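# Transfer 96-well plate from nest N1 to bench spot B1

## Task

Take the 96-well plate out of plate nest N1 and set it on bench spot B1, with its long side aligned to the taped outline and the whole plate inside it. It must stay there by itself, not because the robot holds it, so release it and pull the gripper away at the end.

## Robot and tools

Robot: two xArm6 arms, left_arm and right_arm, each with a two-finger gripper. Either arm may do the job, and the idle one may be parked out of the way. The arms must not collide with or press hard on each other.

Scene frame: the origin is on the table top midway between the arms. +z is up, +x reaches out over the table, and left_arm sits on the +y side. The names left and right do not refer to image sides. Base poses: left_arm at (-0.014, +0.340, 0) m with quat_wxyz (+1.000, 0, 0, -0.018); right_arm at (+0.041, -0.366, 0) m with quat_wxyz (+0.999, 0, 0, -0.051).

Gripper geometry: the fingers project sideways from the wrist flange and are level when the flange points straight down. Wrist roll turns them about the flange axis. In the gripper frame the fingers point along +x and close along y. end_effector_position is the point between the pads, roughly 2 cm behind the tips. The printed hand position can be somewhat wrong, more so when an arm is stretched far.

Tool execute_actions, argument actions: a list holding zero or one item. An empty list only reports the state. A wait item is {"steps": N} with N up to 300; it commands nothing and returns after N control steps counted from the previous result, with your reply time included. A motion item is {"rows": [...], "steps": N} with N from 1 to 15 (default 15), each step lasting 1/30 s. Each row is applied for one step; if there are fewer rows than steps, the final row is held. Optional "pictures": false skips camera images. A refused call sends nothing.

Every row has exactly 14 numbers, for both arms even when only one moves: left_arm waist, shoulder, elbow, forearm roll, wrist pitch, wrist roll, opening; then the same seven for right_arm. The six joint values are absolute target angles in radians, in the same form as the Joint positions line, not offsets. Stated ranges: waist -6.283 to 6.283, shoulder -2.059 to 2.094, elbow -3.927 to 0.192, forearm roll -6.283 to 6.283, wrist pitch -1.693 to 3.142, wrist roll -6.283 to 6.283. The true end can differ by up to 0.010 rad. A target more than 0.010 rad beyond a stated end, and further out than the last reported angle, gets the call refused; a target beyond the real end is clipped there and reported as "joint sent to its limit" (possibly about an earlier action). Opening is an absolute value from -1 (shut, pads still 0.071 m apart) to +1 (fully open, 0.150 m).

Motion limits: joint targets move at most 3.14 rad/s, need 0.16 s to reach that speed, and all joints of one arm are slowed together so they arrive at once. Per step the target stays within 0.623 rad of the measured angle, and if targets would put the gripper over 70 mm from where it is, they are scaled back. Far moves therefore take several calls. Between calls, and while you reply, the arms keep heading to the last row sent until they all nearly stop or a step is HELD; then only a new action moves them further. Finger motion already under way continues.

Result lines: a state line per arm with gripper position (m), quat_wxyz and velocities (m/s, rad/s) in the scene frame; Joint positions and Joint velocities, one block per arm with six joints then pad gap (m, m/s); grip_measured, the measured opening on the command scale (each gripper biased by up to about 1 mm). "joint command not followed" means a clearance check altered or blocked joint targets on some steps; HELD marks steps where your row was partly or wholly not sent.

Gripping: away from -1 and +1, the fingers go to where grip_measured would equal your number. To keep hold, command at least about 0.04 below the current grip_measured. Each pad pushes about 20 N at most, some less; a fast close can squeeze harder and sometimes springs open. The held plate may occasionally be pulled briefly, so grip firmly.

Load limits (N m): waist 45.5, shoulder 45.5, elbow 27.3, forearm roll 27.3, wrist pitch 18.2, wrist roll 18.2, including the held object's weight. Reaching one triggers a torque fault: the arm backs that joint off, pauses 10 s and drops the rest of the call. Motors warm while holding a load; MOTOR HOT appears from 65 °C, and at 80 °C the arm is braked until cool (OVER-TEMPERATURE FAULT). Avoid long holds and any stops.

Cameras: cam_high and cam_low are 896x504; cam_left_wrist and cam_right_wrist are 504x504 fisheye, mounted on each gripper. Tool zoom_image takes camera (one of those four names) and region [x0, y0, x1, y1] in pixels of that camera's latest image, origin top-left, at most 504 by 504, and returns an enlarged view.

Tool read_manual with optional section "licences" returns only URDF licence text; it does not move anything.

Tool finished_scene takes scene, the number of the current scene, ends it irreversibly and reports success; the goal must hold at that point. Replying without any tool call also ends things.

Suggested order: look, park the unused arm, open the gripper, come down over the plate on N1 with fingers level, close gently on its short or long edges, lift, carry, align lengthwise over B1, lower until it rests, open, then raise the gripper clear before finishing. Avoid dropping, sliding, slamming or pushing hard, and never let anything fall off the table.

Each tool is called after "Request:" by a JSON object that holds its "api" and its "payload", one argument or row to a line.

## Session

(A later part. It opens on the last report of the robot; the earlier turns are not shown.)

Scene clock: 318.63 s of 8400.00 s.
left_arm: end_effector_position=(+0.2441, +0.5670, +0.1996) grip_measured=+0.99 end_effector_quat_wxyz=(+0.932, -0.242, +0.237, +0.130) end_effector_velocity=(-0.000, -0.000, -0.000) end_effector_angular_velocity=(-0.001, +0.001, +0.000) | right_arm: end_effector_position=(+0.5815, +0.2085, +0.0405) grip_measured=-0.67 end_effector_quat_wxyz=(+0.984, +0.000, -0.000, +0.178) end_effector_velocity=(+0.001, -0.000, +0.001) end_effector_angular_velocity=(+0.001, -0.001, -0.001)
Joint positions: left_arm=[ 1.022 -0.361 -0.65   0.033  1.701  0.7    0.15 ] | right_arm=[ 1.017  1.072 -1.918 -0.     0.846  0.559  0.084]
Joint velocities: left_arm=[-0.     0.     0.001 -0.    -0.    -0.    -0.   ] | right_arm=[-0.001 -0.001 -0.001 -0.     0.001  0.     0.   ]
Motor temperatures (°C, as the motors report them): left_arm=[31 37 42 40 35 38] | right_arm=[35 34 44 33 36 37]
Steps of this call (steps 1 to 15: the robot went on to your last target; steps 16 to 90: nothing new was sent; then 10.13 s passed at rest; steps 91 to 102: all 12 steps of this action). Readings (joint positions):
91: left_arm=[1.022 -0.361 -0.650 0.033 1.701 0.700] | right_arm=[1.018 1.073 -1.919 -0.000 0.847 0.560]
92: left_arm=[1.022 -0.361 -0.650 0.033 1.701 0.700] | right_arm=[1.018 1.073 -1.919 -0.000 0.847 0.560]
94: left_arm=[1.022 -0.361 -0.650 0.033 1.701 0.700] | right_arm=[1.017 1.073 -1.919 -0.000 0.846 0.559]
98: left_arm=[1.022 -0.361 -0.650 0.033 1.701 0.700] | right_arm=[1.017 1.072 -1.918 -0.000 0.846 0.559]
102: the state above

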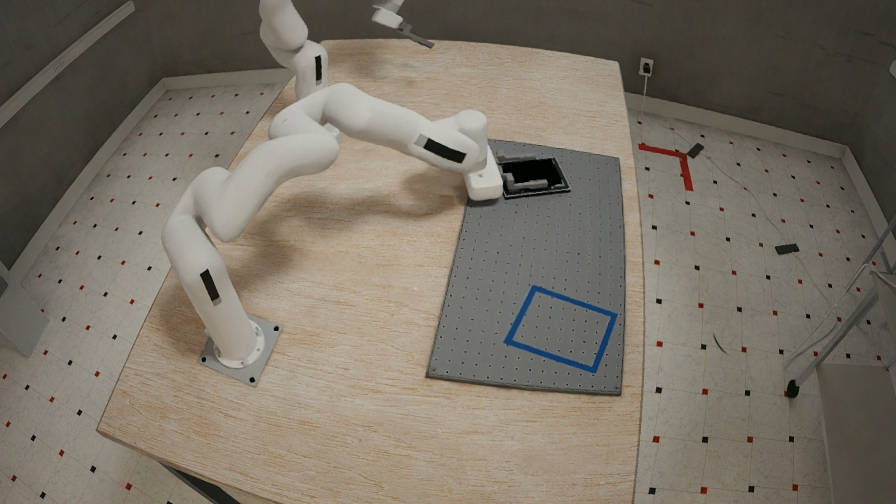

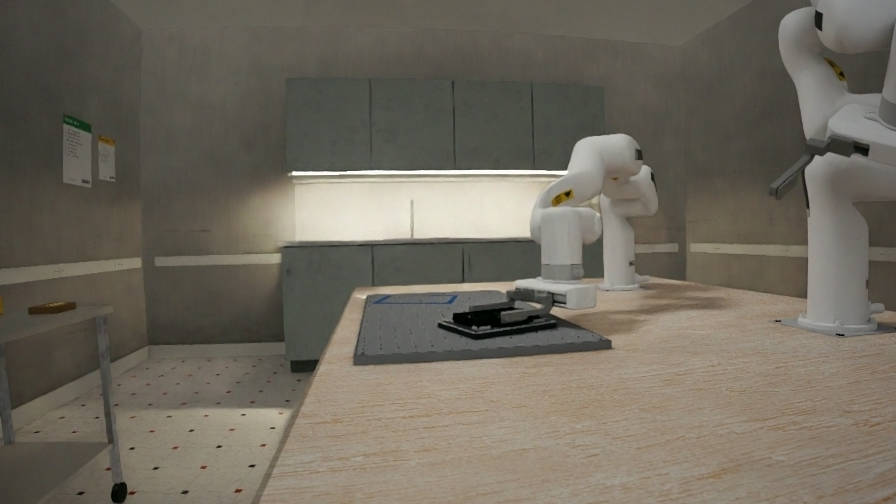

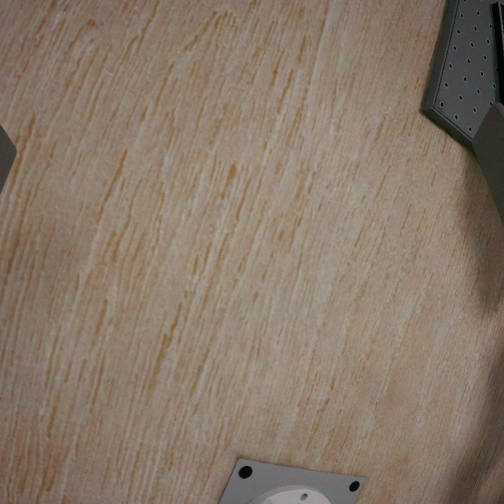

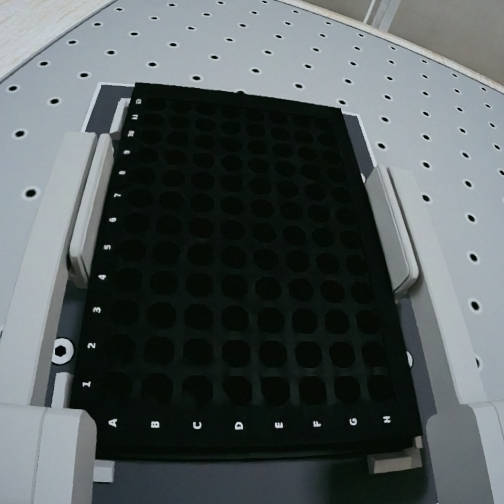

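Request:
{"api": "execute_actions", "payload": {
  "actions": [
    {"rows": [
[1.022,-0.361,-0.65,0.033,1.701,0.7,1, 1.01705,1.07187,-1.91778,0.0,0.84591,0.55903,-0.8],
[1.022,-0.361,-0.65,0.033,1.701,0.7,1, 1.01705,1.07089,-1.91732,0.0,0.84643,0.55903,-0.8],
[1.022,-0.361,-0.65,0.033,1.701,0.7,1, 1.01705,1.06863,-1.91627,0.0,0.84764,0.55903,-0.8],
[1.022,-0.361,-0.65,0.033,1.701,0.7,1, 1.01705,1.06496,-1.91457,0.0,0.84961,0.55903,-0.8],
[1.022,-0.361,-0.65,0.033,1.701,0.7,1, 1.01705,1.06002,-1.91234,0.0,0.85232,0.55903,-0.8],
[1.022,-0.361,-0.65,0.033,1.701,0.7,1, 1.01705,1.05418,-1.90977,0.0,0.85559,0.55903,-0.8],
[1.022,-0.361,-0.65,0.033,1.701,0.7,1, 1.01705,1.04789,-1.90708,0.0,0.85919,0.55903,-0.8],
[1.022,-0.361,-0.65,0.033,1.701,0.7,1, 1.01705,1.04165,-1.90450,0.0,0.86285,0.55903,-0.8],
[1.022,-0.361,-0.65,0.033,1.701,0.7,1, 1.01705,1.03596,-1.90223,0.0,0.86627,0.55903,-0.8],
[1.022,-0.361,-0.65,0.033,1.701,0.7,1, 1.01705,1.03123,-1.90040,0.0,0.86917,0.55903,-0.8],
[1.022,-0.361,-0.65,0.033,1.701,0.7,1, 1.01680,1.02761,-1.89878,0.0,0.87117,0.55907,-0.8],
[1.022,-0.361,-0.65,0.033,1.701,0.7,1, 1.01582,1.02494,-1.89678,0.0,0.87184,0.55923,-0.8],
[1.022,-0.361,-0.65,0.033,1.701,0.7,1, 1.01370,1.02281,-1.89378,0.0,0.87097,0.55958,-0.8],
[1.022,-0.361,-0.65,0.033,1.701,0.7,1, 1.01006,1.02059,-1.88919,0.0,0.86860,0.56018,-0.8],
[1.022,-0.361,-0.65,0.033,1.701,0.7,1, 1.00467,1.01751,-1.88246,0.0,0.86495,0.56107,-0.8]
], "steps": 15}
  ],
  "pictures": false
}}

Request:
{"api": "execute_actions", "payload": {
  "actions": [
    {"rows": [
[1.022,-0.361,-0.65,0.033,1.701,0.7,1, 0.99741,1.01337,-1.87337,0.0,0.86000,0.56226,-0.8],
[1.022,-0.361,-0.65,0.033,1.701,0.7,1, 0.98826,1.00816,-1.86195,0.0,0.85379,0.56377,-0.8],
[1.022,-0.361,-0.65,0.033,1.701,0.7,1, 0.97736,1.00194,-1.84833,0.0,0.84639,0.56557,-0.8],
[1.022,-0.361,-0.65,0.033,1.701,0.7,1, 0.96495,0.99487,-1.83282,0.0,0.83795,0.56761,-0.8],
[1.022,-0.361,-0.65,0.033,1.701,0.7,1, 0.95139,0.98714,-1.81588,0.0,0.82874,0.56984,-0.8],
[1.022,-0.361,-0.65,0.033,1.701,0.7,1, 0.93710,0.97899,-1.79803,0.0,0.81904,0.57219,-0.8],
[1.022,-0.361,-0.65,0.033,1.701,0.7,1, 0.92257,0.97071,-1.77987,0.0,0.80916,0.57459,-0.8],
[1.022,-0.361,-0.65,0.033,1.701,0.7,1, 0.90801,0.96241,-1.76168,0.0,0.79927,0.57699,-0.8],
[1.022,-0.361,-0.65,0.033,1.701,0.7,1, 0.89346,0.95411,-1.74349,0.0,0.78938,0.57938,-0.8],
[1.022,-0.361,-0.65,0.033,1.701,0.7,1, 0.87890,0.94581,-1.72530,0.0,0.77949,0.58178,-0.8],
[1.022,-0.361,-0.65,0.033,1.701,0.7,1, 0.86434,0.93751,-1.70711,0.0,0.76960,0.58418,-0.8],
[1.022,-0.361,-0.65,0.033,1.701,0.7,1, 0.84979,0.92922,-1.68893,0.0,0.75971,0.58658,-0.8],
[1.022,-0.361,-0.65,0.033,1.701,0.7,1, 0.83523,0.92092,-1.67074,0.0,0.74982,0.58897,-0.8],
[1.022,-0.361,-0.65,0.033,1.701,0.7,1, 0.82067,0.91262,-1.65255,0.0,0.73993,0.59137,-0.8],
[1.022,-0.361,-0.65,0.033,1.701,0.7,1, 0.80611,0.90432,-1.63436,0.0,0.73004,0.59377,-0.8]
], "steps": 15}
  ],
  "pictures": false
}}

Request:
{"api": "execute_actions", "payload": {
  "actions": [
    {"rows": [
[1.022,-0.361,-0.65,0.033,1.701,0.7,1, 0.79156,0.89602,-1.61617,0.0,0.72015,0.59616,-0.8],
[1.022,-0.361,-0.65,0.033,1.701,0.7,1, 0.77700,0.88772,-1.59798,0.0,0.71026,0.59856,-0.8],
[1.022,-0.361,-0.65,0.033,1.701,0.7,1, 0.76244,0.87942,-1.57979,0.0,0.70037,0.60096,-0.8],
[1.022,-0.361,-0.65,0.033,1.701,0.7,1, 0.74789,0.87112,-1.56160,0.0,0.69048,0.60335,-0.8],
[1.022,-0.361,-0.65,0.033,1.701,0.7,1, 0.73333,0.86282,-1.54341,0.0,0.68059,0.60575,-0.8],
[1.022,-0.361,-0.65,0.033,1.701,0.7,1, 0.71877,0.85452,-1.52522,0.0,0.67070,0.60815,-0.8],
[1.022,-0.361,-0.65,0.033,1.701,0.7,1, 0.70422,0.84623,-1.50704,0.0,0.66081,0.61055,-0.8],
[1.022,-0.361,-0.65,0.033,1.701,0.7,1, 0.68966,0.83793,-1.48885,0.0,0.65092,0.61294,-0.8],
[1.022,-0.361,-0.65,0.033,1.701,0.7,1, 0.67510,0.82963,-1.47066,0.0,0.64103,0.61534,-0.8],
[1.022,-0.361,-0.65,0.033,1.701,0.7,1, 0.66054,0.82133,-1.45247,0.0,0.63114,0.61774,-0.8],
[1.022,-0.361,-0.65,0.033,1.701,0.7,1, 0.64599,0.81303,-1.43428,0.0,0.62125,0.62013,-0.8],
[1.022,-0.361,-0.65,0.033,1.701,0.7,1, 0.63143,0.80473,-1.41609,0.0,0.61136,0.62253,-0.8],
[1.022,-0.361,-0.65,0.033,1.701,0.7,1, 0.61687,0.79643,-1.39790,0.0,0.60147,0.62493,-0.8],
[1.022,-0.361,-0.65,0.033,1.701,0.7,1, 0.60232,0.78813,-1.37971,0.0,0.59158,0.62732,-0.8],
[1.022,-0.361,-0.65,0.033,1.701,0.7,1, 0.58776,0.77983,-1.36152,0.0,0.58169,0.62972,-0.8]
], "steps": 15}
  ],
  "pictures": false
}}

Request:
{"api": "execute_actions", "payload": {
  "actions": [
    {"rows": [
[1.022,-0.361,-0.65,0.033,1.701,0.7,1, 0.57320,0.77153,-1.34333,0.0,0.57180,0.63212,-0.8],
[1.022,-0.361,-0.65,0.033,1.701,0.7,1, 0.55864,0.76324,-1.32516,0.0,0.56192,0.63451,-0.8],
[1.022,-0.361,-0.65,0.033,1.701,0.7,1, 0.54435,0.75509,-1.30730,0.0,0.55221,0.63686,-0.8],
[1.022,-0.361,-0.65,0.033,1.701,0.7,1, 0.53080,0.74736,-1.29037,0.0,0.54301,0.63910,-0.8],
[1.022,-0.361,-0.65,0.033,1.701,0.7,1, 0.51839,0.74029,-1.27486,0.0,0.53457,0.64114,-0.8],
[1.022,-0.361,-0.65,0.033,1.701,0.7,1, 0.50749,0.73407,-1.26124,0.0,0.52717,0.64293,-0.8],
[1.022,-0.361,-0.65,0.033,1.701,0.7,1, 0.49834,0.72886,-1.24981,0.0,0.52095,0.64444,-0.8],
[1.022,-0.361,-0.65,0.033,1.701,0.7,1, 0.49107,0.72472,-1.24073,0.0,0.51601,0.64564,-0.8],
[1.022,-0.361,-0.65,0.033,1.701,0.7,1, 0.48568,0.72164,-1.23400,0.0,0.51236,0.64652,-0.8],
[1.022,-0.361,-0.65,0.033,1.701,0.7,1, 0.48205,0.71957,-1.22946,0.0,0.50989,0.64712,-0.8],
[1.022,-0.361,-0.65,0.033,1.701,0.7,1, 0.47992,0.71836,-1.22680,0.0,0.50844,0.64747,-0.8],
[1.022,-0.361,-0.65,0.033,1.701,0.7,1, 0.47894,0.71780,-1.22558,0.0,0.50778,0.64763,-0.8],
[1.022,-0.361,-0.65,0.033,1.701,0.7,1, 0.47870,0.71766,-1.22527,0.0,0.50761,0.64768,-0.8]
], "steps": 15}
  ],
  "pictures": false
}}

Request:
{"api": "execute_actions", "payload": {
  "actions": [
    {"steps": 18}
  ]
}}

Scene clock: 439.13 s of 8400.00 s.
left_arm: end_effector_position=(+0.2441, +0.5670, +0.1996) grip_measured=+0.99 end_effector_quat_wxyz=(+0.932, -0.242, +0.237, +0.130) end_effector_velocity=(+0.000, -0.000, -0.000) end_effector_angular_velocity=(+0.000, +0.000, -0.001) | right_arm: end_effector_position=(+0.5828, +0.2076, +0.0604) grip_measured=-0.67 end_effector_quat_wxyz=(+0.984, +0.001, -0.001, +0.176) end_effector_velocity=(+0.021, -0.033, +0.028) end_effector_angular_velocity=(+0.001, -0.001, -0.054)
Joint positions: left_arm=[ 1.022 -0.361 -0.65   0.033  1.701  0.7    0.15 ] | right_arm=[ 1.015  1.028 -1.899 -0.     0.868  0.559  0.084]
Joint velocities: left_arm=[-0.001 -0.     0.     0.     0.    -0.     0.   ] | right_arm=[-0.046 -0.095  0.091 -0.     0.003  0.008 -0.   ]
Motor temperatures (°C, as the motors report them): left_arm=[31 37 43 40 35 38] | right_arm=[35 35 45 33 36 37]
Steps of this call (steps 1 to 15: the robot went on to your last target; steps 16 to 90: nothing new was sent; then 117.00 s passed at rest; steps 91 to 105: all 15 steps of this action). Readings (joint positions):
91: left_arm=[1.022 -0.361 -0.650 0.033 1.701 0.700] | right_arm=[1.017 1.072 -1.918 0.000 0.846 0.559]
92: left_arm=[1.022 -0.361 -0.650 0.033 1.701 0.700] | right_arm=[1.017 1.072 -1.918 -0.000 0.846 0.559]
94: left_arm=[1.022 -0.361 -0.650 0.033 1.701 0.700] | right_arm=[1.017 1.071 -1.917 0.000 0.846 0.559]
98: left_arm=[1.022 -0.361 -0.650 0.033 1.701 0.700] | right_arm=[1.017 1.061 -1.912 0.000 0.852 0.559]
105: the state above

Scene clock: 439.63 s of 8400.00 s.
left_arm: end_effector_position=(+0.2441, +0.5670, +0.1996) grip_measured=+0.99 end_effector_quat_wxyz=(+0.932, -0.242, +0.237, +0.130) end_effector_velocity=(-0.000, -0.000, -0.000) end_effector_angular_velocity=(-0.000, +0.001, -0.000) | right_arm: end_effector_position=(+0.6427, +0.0973, +0.0536) grip_measured=-0.67 end_effector_quat_wxyz=(+0.996, -0.000, +0.000, +0.090) end_effector_velocity=(+0.138, -0.326, -0.020) end_effector_angular_velocity=(+0.001, -0.001, -0.497)
Joint positions: left_arm=[ 1.022 -0.361 -0.65   0.033  1.701  0.7    0.15 ] | right_arm=[ 0.865  0.939 -1.709  0.     0.771  0.584  0.084]
Joint velocities: left_arm=[ 0.     0.     0.     0.001  0.    -0.     0.   ] | right_arm=[-0.427 -0.245  0.533 -0.    -0.289  0.07   0.   ]
Motor temperatures (°C, as the motors report them): left_arm=[31 37 43 40 35 38] | right_arm=[35 35 45 33 36 37]
Steps of this call (steps 1 to 15: all 15 steps of this action). Readings (joint positions):
1: left_arm=[1.022 -0.361 -0.650 0.033 1.701 0.700] | right_arm=[1.013 1.025 -1.895 -0.000 0.867 0.560]
2: left_arm=[1.022 -0.361 -0.650 0.033 1.701 0.700] | right_arm=[1.010 1.022 -1.890 -0.000 0.866 0.560]
4: left_arm=[1.022 -0.361 -0.650 0.033 1.701 0.700] | right_arm=[1.000 1.015 -1.875 -0.000 0.860 0.562]
8: left_arm=[1.022 -0.361 -0.650 0.033 1.701 0.700] | right_arm=[0.961 0.993 -1.827 -0.000 0.835 0.568]
15: the state above

Scene clock: 440.13 s of 8400.00 s.
left_arm: end_effector_position=(+0.2441, +0.5670, +0.1996) grip_measured=+0.99 end_effector_quat_wxyz=(+0.932, -0.242, +0.237, +0.130) end_effector_velocity=(+0.000, -0.000, +0.000) end_effector_angular_velocity=(-0.000, -0.000, -0.000) | right_arm: end_effector_position=(+0.6864, -0.0738, +0.0439) grip_measured=-0.67 end_effector_quat_wxyz=(+0.999, -0.000, -0.000, -0.036) end_effector_velocity=(+0.035, -0.347, -0.017) end_effector_angular_velocity=(+0.000, -0.000, -0.506)
Joint positions: left_arm=[ 1.022 -0.361 -0.65   0.033  1.701  0.7    0.15 ] | right_arm=[ 0.649  0.815 -1.438  0.     0.623  0.62   0.084]
Joint velocities: left_arm=[-0.  0. -0. -0.  0. -0. -0.] | right_arm=[-0.435 -0.249  0.544 -0.    -0.296  0.07   0.   ]
Motor temperatures (°C, as the motors report them): left_arm=[31 37 43 40 35 38] | right_arm=[35 35 45 33 36 37]
Steps of this call (steps 1 to 15: all 15 steps of this action). Readings (joint positions):
1: left_arm=[1.022 -0.361 -0.650 0.033 1.701 0.700] | right_arm=[0.851 0.930 -1.691 0.000 0.761 0.586]
2: left_arm=[1.022 -0.361 -0.650 0.033 1.701 0.700] | right_arm=[0.837 0.922 -1.673 0.000 0.751 0.589]
4: left_arm=[1.022 -0.361 -0.650 0.033 1.701 0.700] | right_arm=[0.808 0.906 -1.637 0.000 0.732 0.593]
8: left_arm=[1.022 -0.361 -0.650 0.033 1.701 0.700] | right_arm=[0.750 0.873 -1.565 0.000 0.692 0.603]
15: the state above

Scene clock: 440.63 s of 8400.00 s.
left_arm: end_effector_position=(+0.2441, +0.5670, +0.1996) grip_measured=+0.99 end_effector_quat_wxyz=(+0.932, -0.242, +0.237, +0.130) end_effector_velocity=(-0.000, +0.000, +0.000) end_effector_angular_velocity=(+0.000, +0.000, +0.001) | right_arm: end_effector_position=(+0.6845, -0.2024, +0.0381) grip_measured=-0.67 end_effector_quat_wxyz=(+0.991, -0.000, +0.000, -0.131) end_effector_velocity=(-0.006, -0.048, +0.001) end_effector_angular_velocity=(+0.003, -0.008, -0.074)
Joint positions: left_arm=[ 1.022 -0.361 -0.65   0.033  1.701  0.7    0.15 ] | right_arm=[ 0.485  0.722 -1.234  0.     0.512  0.647  0.084]
Joint velocities: left_arm=[ 0.001 -0.    -0.     0.     0.    -0.     0.   ] | right_arm=[-0.062 -0.042  0.084 -0.001 -0.051  0.012 -0.   ]
Motor temperatures (°C, as the motors report them): left_arm=[31 37 43 40 35 38] | right_arm=[35 35 45 33 36 37]
Steps of this call (steps 1 to 15: all 15 steps of this action). Readings (joint positions):
1: left_arm=[1.022 -0.361 -0.650 0.033 1.701 0.700] | right_arm=[0.634 0.806 -1.419 0.000 0.613 0.622]
2: left_arm=[1.022 -0.361 -0.650 0.033 1.701 0.700] | right_arm=[0.619 0.798 -1.401 0.000 0.603 0.624]
4: left_arm=[1.022 -0.361 -0.650 0.033 1.701 0.700] | right_arm=[0.590 0.781 -1.365 0.000 0.584 0.629]
8: left_arm=[1.022 -0.361 -0.650 0.033 1.701 0.700] | right_arm=[0.535 0.750 -1.296 0.000 0.546 0.638]
15: the state above

Scene clock: 441.23 s of 8400.00 s.
left_arm: end_effector_position=(+0.2441, +0.5670, +0.1996) grip_measured=+0.99 end_effector_quat_wxyz=(+0.932, -0.242, +0.237, +0.130) end_effector_velocity=(+0.000, -0.000, -0.000) end_effector_angular_velocity=(+0.000, +0.000, -0.001) | right_arm: end_effector_position=(+0.6838, -0.2076, +0.0380) grip_measured=-0.67 end_effector_quat_wxyz=(+0.991, +0.000, -0.000, -0.135) end_effector_velocity=(+0.000, -0.001, +0.000) end_effector_angular_velocity=(+0.000, -0.000, -0.001)
Joint positions: left_arm=[ 1.022 -0.361 -0.65   0.033  1.701  0.7    0.15 ] | right_arm=[ 0.479  0.718 -1.225 -0.     0.508  0.648  0.084]
Joint velocities: left_arm=[-0.001 -0.     0.     0.    -0.     0.     0.   ] | right_arm=[-0.001 -0.    -0.    -0.    -0.     0.     0.   ]
Motor temperatures (°C, as the motors report them): left_arm=[31 37 43 40 35 38] | right_arm=[35 35 45 33 36 37]
Steps of this call (steps 1 to 15: the robot went on to your last target; steps 16 to 18: nothing new was sent). Readings (joint positions):
1: left_arm=[1.022 -0.361 -0.650 0.033 1.701 0.700] | right_arm=[0.484 0.720 -1.231 -0.000 0.511 0.647]
2: left_arm=[1.022 -0.361 -0.650 0.033 1.701 0.700] | right_arm=[0.483 0.720 -1.230 -0.000 0.510 0.647]
4: left_arm=[1.022 -0.361 -0.650 0.033 1.701 0.700] | right_arm=[0.481 0.719 -1.228 -0.000 0.509 0.647]
8: left_arm=[1.022 -0.361 -0.650 0.033 1.701 0.700] | right_arm=[0.480 0.718 -1.226 -0.000 0.508 0.648]
18: the state above
All arms were judged still, so your last target was given up. Only a new action makes them travel on or press farther. Fingers that are still opening or closing keep moving.

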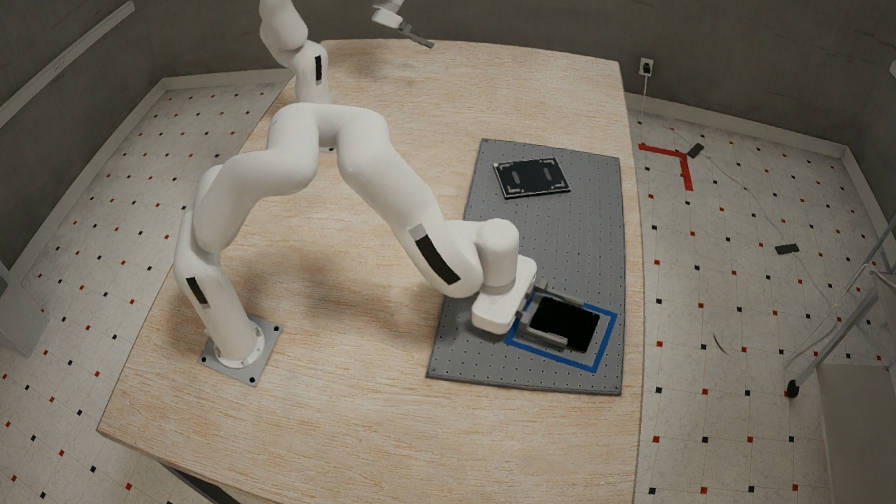

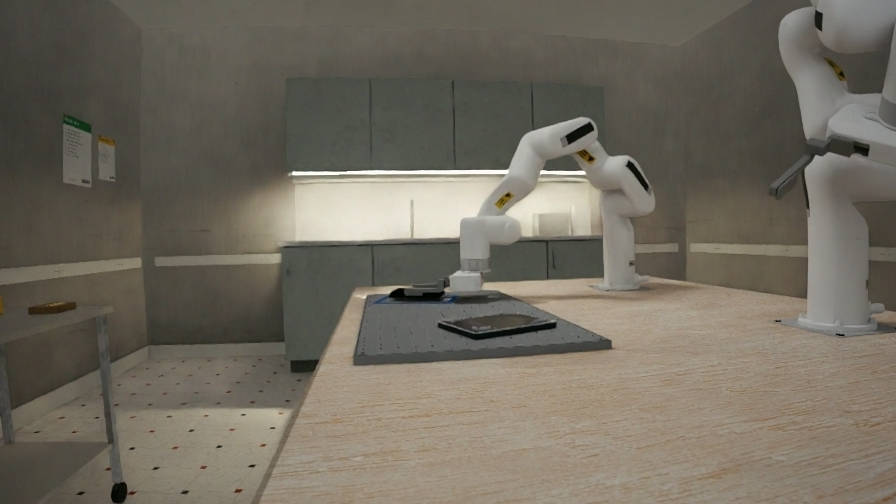

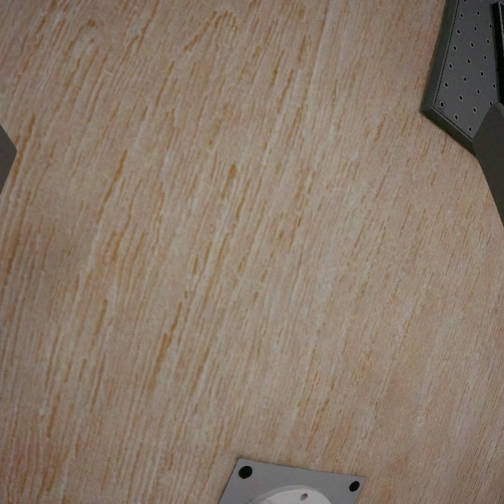

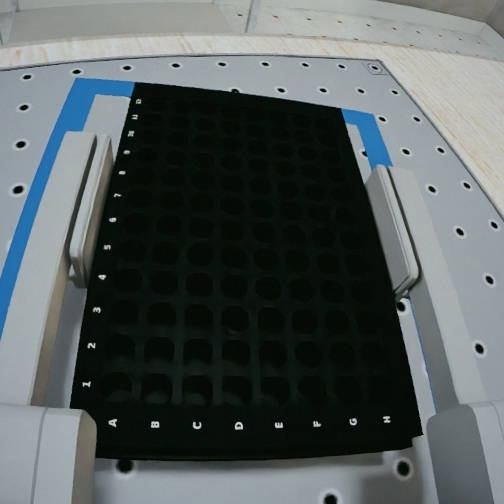

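Request:
{"api": "execute_actions", "payload": {
  "actions": []
}}

Scene clock: 454.27 s of 8400.00 s.
left_arm: end_effector_position=(+0.2441, +0.5670, +0.1996) grip_measured=+0.99 end_effector_quat_wxyz=(+0.932, -0.242, +0.237, +0.130) end_effector_velocity=(+0.000, -0.000, -0.000) end_effector_angular_velocity=(-0.000, -0.000, -0.001) | right_arm: end_effector_position=(+0.6838, -0.2076, +0.0380) grip_measured=-0.67 end_effector_quat_wxyz=(+0.991, -0.000, -0.000, -0.135) end_effector_velocity=(-0.000, +0.001, -0.000) end_effector_angular_velocity=(+0.000, -0.000, +0.002)
Joint positions: left_arm=[ 1.022 -0.361 -0.65   0.033  1.701  0.7    0.15 ] | right_arm=[ 0.479  0.718 -1.225 -0.     0.508  0.648  0.084]
Joint velocities: left_arm=[-0.001  0.     0.    -0.    -0.     0.    -0.   ] | right_arm=[ 0.002  0.001 -0.001 -0.    -0.001  0.    -0.   ]
Motor temperatures (°C, as the motors report them): left_arm=[31 37 43 40 35 38] | right_arm=[35 35 44 33 36 37]
Steps of this call (steps 1 to 90: nothing new was sent; then 10.03 s passed at rest). Readings (joint positions):
1: left_arm=[1.022 -0.361 -0.650 0.033 1.701 0.700] | right_arm=[0.479 0.718 -1.225 -0.000 0.508 0.648]
2: left_arm=[1.022 -0.361 -0.650 0.033 1.701 0.700] | right_arm=[0.479 0.718 -1.225 -0.000 0.508 0.648]
4: left_arm=[1.022 -0.361 -0.650 0.033 1.701 0.700] | right_arm=[0.479 0.718 -1.225 -0.000 0.508 0.648]
8: left_arm=[1.022 -0.361 -0.650 0.033 1.701 0.700] | right_arm=[0.479 0.718 -1.225 -0.000 0.508 0.648]
90: the state above

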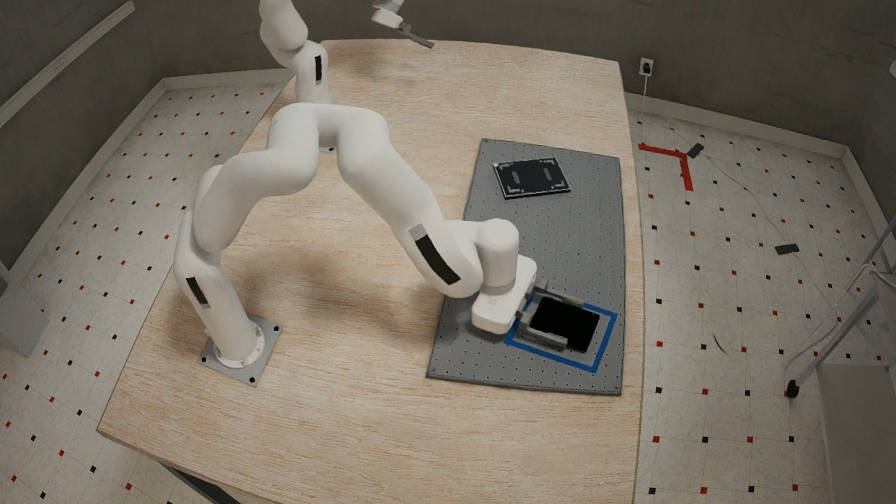

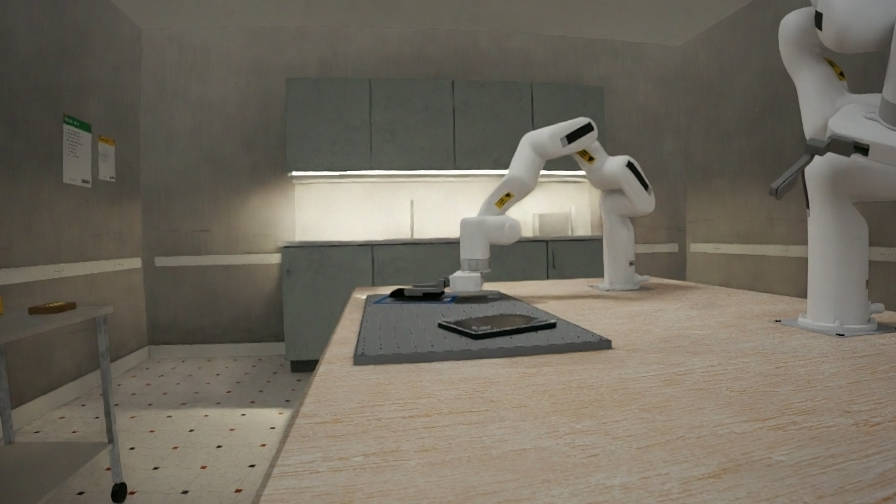

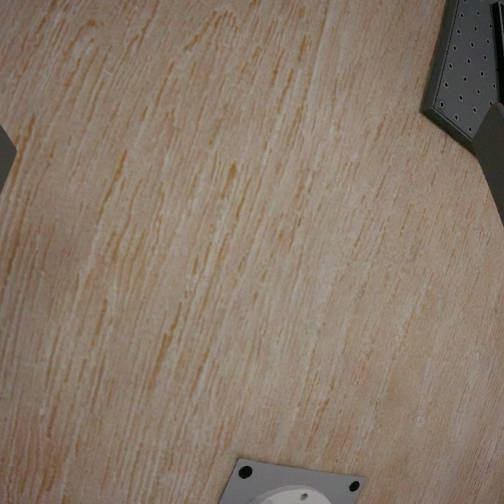

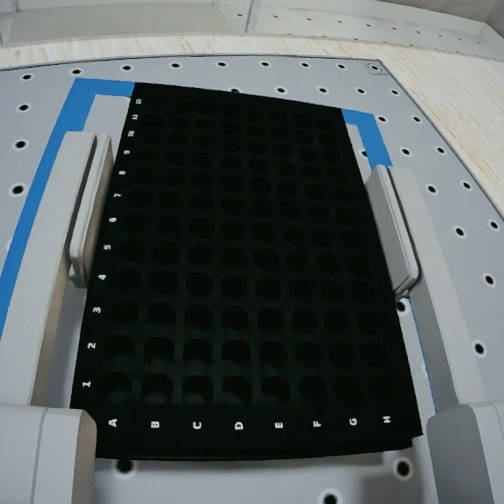

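Request:
{"api": "zoom_image", "payload": {
  "camera": "cam_low",
  "region": [360, 260, 520, 320]
}}

Request:
{"api": "zoom_image", "payload": {
  "camera": "cam_high",
  "region": [480, 260, 640, 390]
}}

Region (360, 260, 520, 320) of cam_low's 896x504 image, scaled by 3.150, with more detail than that image has; it fills the top 189 rows of this view, and the rest is white.

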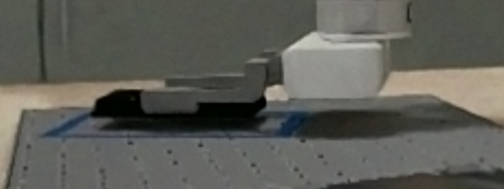

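Region (480, 260, 640, 390) of cam_high's 896x504 image, scaled by 3.150, with more detail than that image has; it fills the top 410 rows of this view, and the rest is white.

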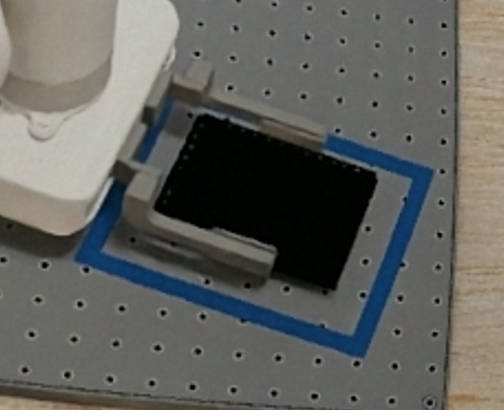

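Request:
{"api": "execute_actions", "payload": {
  "actions": [
    {"rows": [
[1.022,-0.361,-0.65,0.033,1.701,0.7,1, 0.47870,0.71771,-1.22529,0,0.50758,0.64768,-0.8],
[1.022,-0.361,-0.65,0.033,1.701,0.7,1, 0.47870,0.71803,-1.22539,0,0.50736,0.64768,-0.8],
[1.022,-0.361,-0.65,0.033,1.701,0.7,1, 0.47870,0.71879,-1.22564,0,0.50685,0.64768,-0.8],
[1.022,-0.361,-0.65,0.033,1.701,0.7,1, 0.47870,0.72003,-1.22605,0,0.50602,0.64768,-0.8],
[1.022,-0.361,-0.65,0.033,1.701,0.7,1, 0.47870,0.72175,-1.22661,0,0.50486,0.64768,-0.8],
[1.022,-0.361,-0.65,0.033,1.701,0.7,1, 0.47870,0.72384,-1.22729,0,0.50345,0.64768,-0.8],
[1.022,-0.361,-0.65,0.033,1.701,0.7,1, 0.47870,0.72619,-1.22806,0,0.50187,0.64768,-0.8],
[1.022,-0.361,-0.65,0.033,1.701,0.7,1, 0.47870,0.72861,-1.22885,0,0.50024,0.64768,-0.8],
[1.022,-0.361,-0.65,0.033,1.701,0.7,1, 0.47870,0.73096,-1.22962,0,0.49866,0.64768,-0.8],
[1.022,-0.361,-0.65,0.033,1.701,0.7,1, 0.47870,0.73305,-1.23030,0,0.49725,0.64768,-0.8],
[1.022,-0.361,-0.65,0.033,1.701,0.7,1, 0.47870,0.73477,-1.23086,0,0.49609,0.64768,-0.8],
[1.022,-0.361,-0.65,0.033,1.701,0.7,1, 0.47870,0.73601,-1.23127,0,0.49526,0.64768,-0.8],
[1.022,-0.361,-0.65,0.033,1.701,0.7,1, 0.47870,0.73677,-1.23152,0,0.49475,0.64768,-0.8],
[1.022,-0.361,-0.65,0.033,1.701,0.7,1, 0.47870,0.73709,-1.23162,0,0.49453,0.64768,-0.8],
[1.022,-0.361,-0.65,0.033,1.701,0.7,1, 0.47870,0.73714,-1.23164,0,0.49450,0.64768,-0.8]
], "steps": 15}
  ],
  "pictures": false
}}

Request:
{"api": "execute_actions", "payload": {
  "actions": [
    {"steps": 15}
  ]
}}

Scene clock: 475.90 s of 8400.00 s.
left_arm: end_effector_position=(+0.2441, +0.5670, +0.1996) grip_measured=+0.99 end_effector_quat_wxyz=(+0.932, -0.242, +0.237, +0.130) end_effector_velocity=(-0.000, +0.000, -0.000) end_effector_angular_velocity=(-0.001, -0.000, +0.001) | right_arm: end_effector_position=(+0.6836, -0.2077, +0.0315) grip_measured=-0.67 end_effector_quat_wxyz=(+0.991, -0.000, +0.000, -0.135) end_effector_velocity=(-0.001, -0.000, -0.014) end_effector_angular_velocity=(-0.001, +0.002, -0.001)
Joint positions: left_arm=[ 1.022 -0.361 -0.65   0.033  1.701  0.7    0.15 ] | right_arm=[ 0.479  0.734 -1.23   0.     0.497  0.648  0.084]
Joint velocities: left_arm=[ 0.001  0.     0.    -0.001  0.    -0.    -0.   ] | right_arm=[-0.     0.033 -0.01   0.    -0.021  0.     0.   ]
Motor temperatures (°C, as the motors report them): left_arm=[31 37 43 40 35 38] | right_arm=[35 34 43 33 36 37]
Steps of this call (steps 1 to 90: nothing new was sent; then 18.13 s passed at rest; steps 91 to 105: all 15 steps of this action). Readings (joint positions):
91: left_arm=[1.022 -0.361 -0.650 0.033 1.701 0.700] | right_arm=[0.479 0.718 -1.225 0.000 0.508 0.648]
92: left_arm=[1.022 -0.361 -0.650 0.033 1.701 0.700] | right_arm=[0.479 0.718 -1.225 0.000 0.508 0.648]
94: left_arm=[1.022 -0.361 -0.650 0.033 1.701 0.700] | right_arm=[0.479 0.718 -1.225 -0.000 0.507 0.648]
98: left_arm=[1.022 -0.361 -0.650 0.033 1.701 0.700] | right_arm=[0.479 0.722 -1.227 -0.000 0.505 0.648]
105: the state above

Scene clock: 476.40 s of 8400.00 s.
left_arm: end_effector_position=(+0.2441, +0.5670, +0.1996) grip_measured=+0.99 end_effector_quat_wxyz=(+0.932, -0.242, +0.237, +0.130) end_effector_velocity=(+0.000, -0.000, +0.000) end_effector_angular_velocity=(-0.001, -0.001, +0.001) | right_arm: end_effector_position=(+0.6838, -0.2076, +0.0305) grip_measured=-0.67 end_effector_quat_wxyz=(+0.991, +0.000, -0.000, -0.135) end_effector_velocity=(-0.000, -0.001, -0.000) end_effector_angular_velocity=(-0.001, +0.001, -0.002)
Joint positions: left_arm=[ 1.022 -0.361 -0.65   0.033  1.701  0.7    0.15 ] | right_arm=[ 0.479  0.737 -1.232 -0.     0.495  0.648  0.084]
Joint velocities: left_arm=[-0.    -0.    -0.    -0.002 -0.     0.     0.   ] | right_arm=[-0.002  0.     0.001 -0.     0.001  0.001  0.   ]
Motor temperatures (°C, as the motors report them): left_arm=[31 37 43 40 35 38] | right_arm=[35 34 43 33 36 37]
Steps of this call (steps 1 to 15: the robot went on to your last target). Readings (joint positions):
1: left_arm=[1.022 -0.361 -0.650 0.033 1.701 0.700] | right_arm=[0.479 0.735 -1.231 0.000 0.496 0.648]
2: left_arm=[1.022 -0.361 -0.650 0.033 1.701 0.700] | right_arm=[0.479 0.736 -1.231 0.000 0.496 0.648]
4: left_arm=[1.022 -0.361 -0.650 0.033 1.701 0.700] | right_arm=[0.479 0.736 -1.231 0.000 0.495 0.648]
8: left_arm=[1.022 -0.361 -0.650 0.033 1.701 0.700] | right_arm=[0.479 0.737 -1.232 -0.000 0.495 0.648]
15: the state above
All arms were judged still, so your last target was given up. Only a new action makes them travel on or press farther. Fingers that are still opening or closing keep moving.

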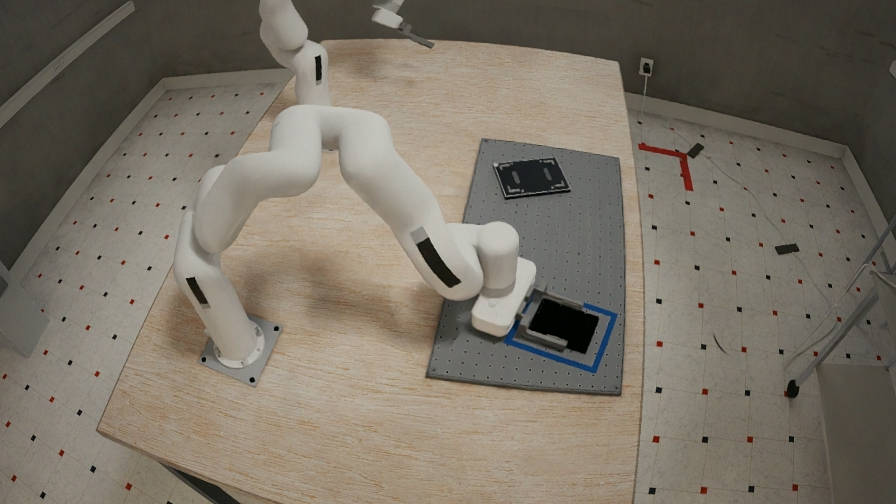

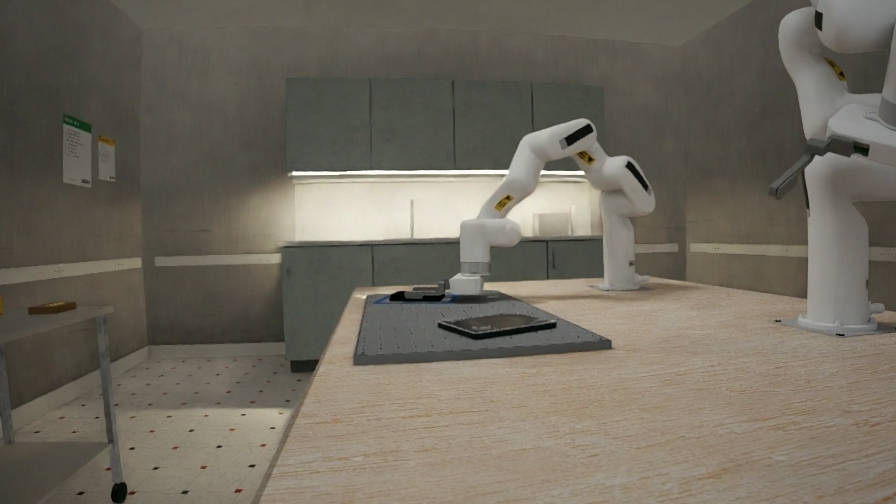

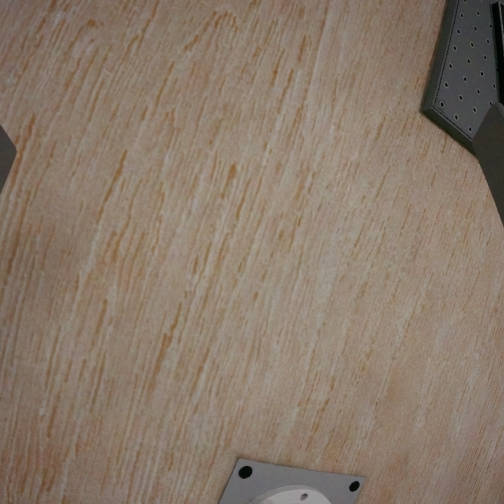

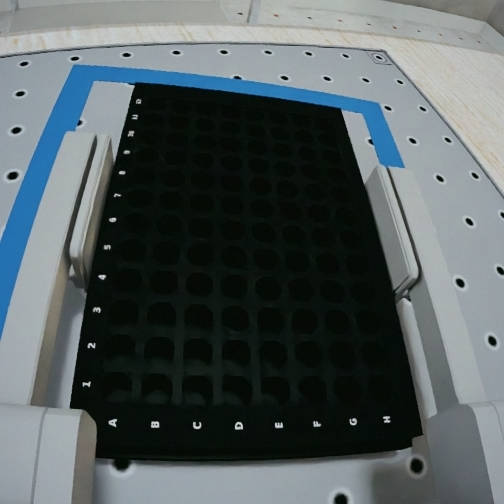

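Request:
{"api": "zoom_image", "payload": {
  "camera": "cam_low",
  "region": [375, 275, 465, 310]
}}

Request:
{"api": "zoom_image", "payload": {
  "camera": "cam_high",
  "region": [500, 280, 630, 380]
}}

Request:
{"api": "zoom_image", "payload": {
  "camera": "cam_right_wrist",
  "region": [60, 400, 460, 504]
}}

Region (375, 275, 465, 310) of cam_low's 896x504 image, scaled by 5.600, with more detail than that image has.

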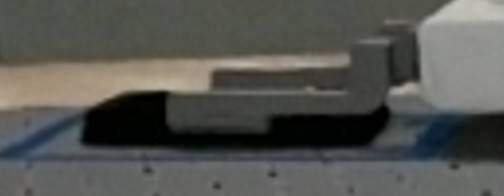

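Region (500, 280, 630, 380) of cam_high's 896x504 image, scaled by 3.877, with more detail than that image has; it fills the top 388 rows of this view, and the rest is white.

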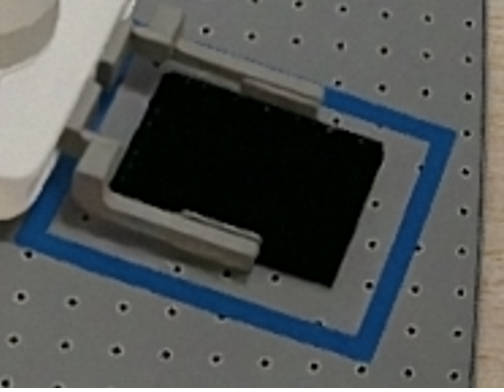

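Region (60, 400, 460, 504) of cam_right_wrist's 504x504 image, scaled by 1.260, with more detail than that image has; it fills the top 131 rows of this view, and the rest is white.

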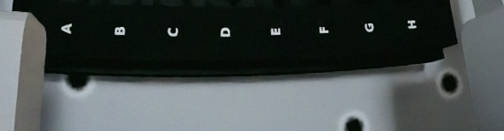

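Request:
{"api": "zoom_image", "payload": {
  "camera": "cam_right_wrist",
  "region": [70, 384, 230, 504]
}}

Request:
{"api": "zoom_image", "payload": {
  "camera": "cam_right_wrist",
  "region": [290, 384, 450, 504]
}}

Region (70, 384, 230, 504) of cam_right_wrist's 504x504 image, scaled by 3.150, with more detail than that image has; it fills the top 378 rows of this view, and the rest is white.

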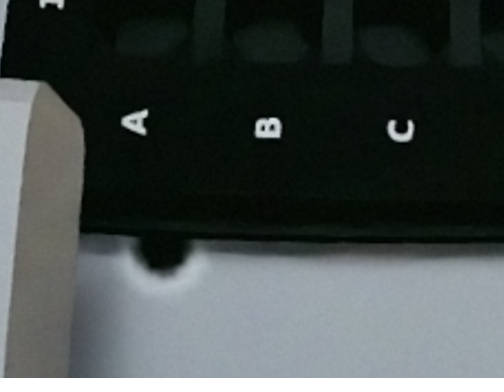

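Region (290, 384, 450, 504) of cam_right_wrist's 504x504 image, scaled by 3.150, with more detail than that image has; it fills the top 378 rows of this view, and the rest is white.

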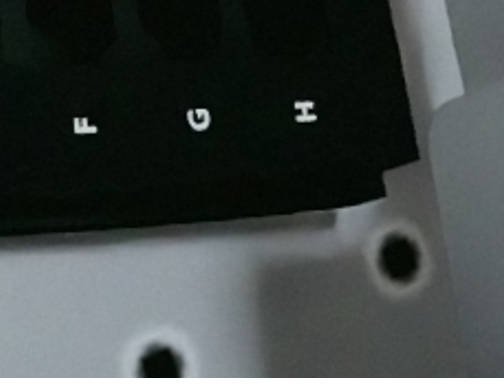

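Request:
{"api": "zoom_image", "payload": {
  "camera": "cam_right_wrist",
  "region": [360, 410, 440, 480]
}}

Region (360, 410, 440, 480) of cam_right_wrist's 504x504 image, scaled by 6.300, with more detail than that image has; it fills the top 441 rows of this view, and the rest is white.

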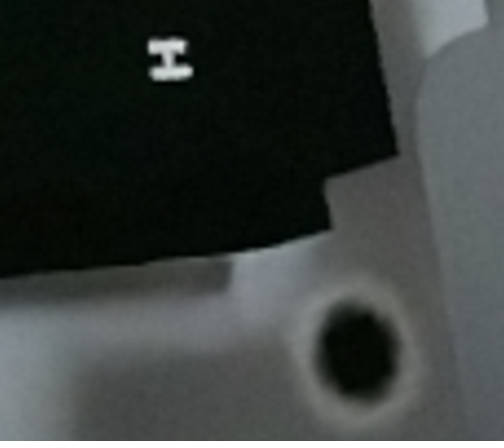

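Request:
{"api": "zoom_image", "payload": {
  "camera": "cam_right_wrist",
  "region": [60, 230, 200, 400]
}}

Request:
{"api": "zoom_image", "payload": {
  "camera": "cam_right_wrist",
  "region": [60, 60, 200, 230]
}}

Region (60, 230, 200, 400) of cam_right_wrist's 504x504 image, scaled by 2.965, with more detail than that image has; it fills the left 415 columns of this view, and the rest is white.

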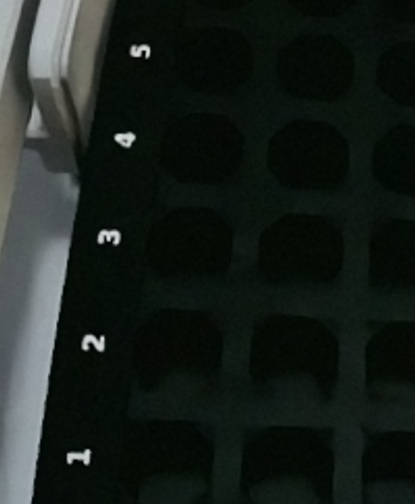

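Region (60, 60, 200, 230) of cam_right_wrist's 504x504 image, scaled by 2.965, with more detail than that image has; it fills the left 415 columns of this view, and the rest is white.

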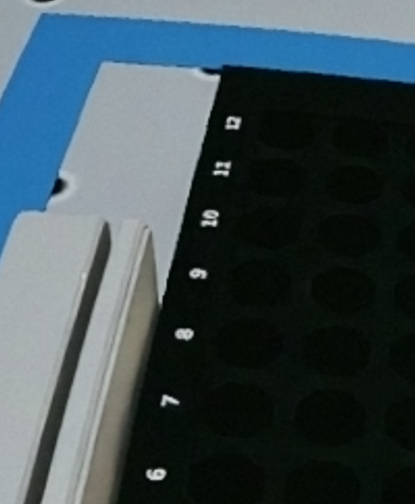

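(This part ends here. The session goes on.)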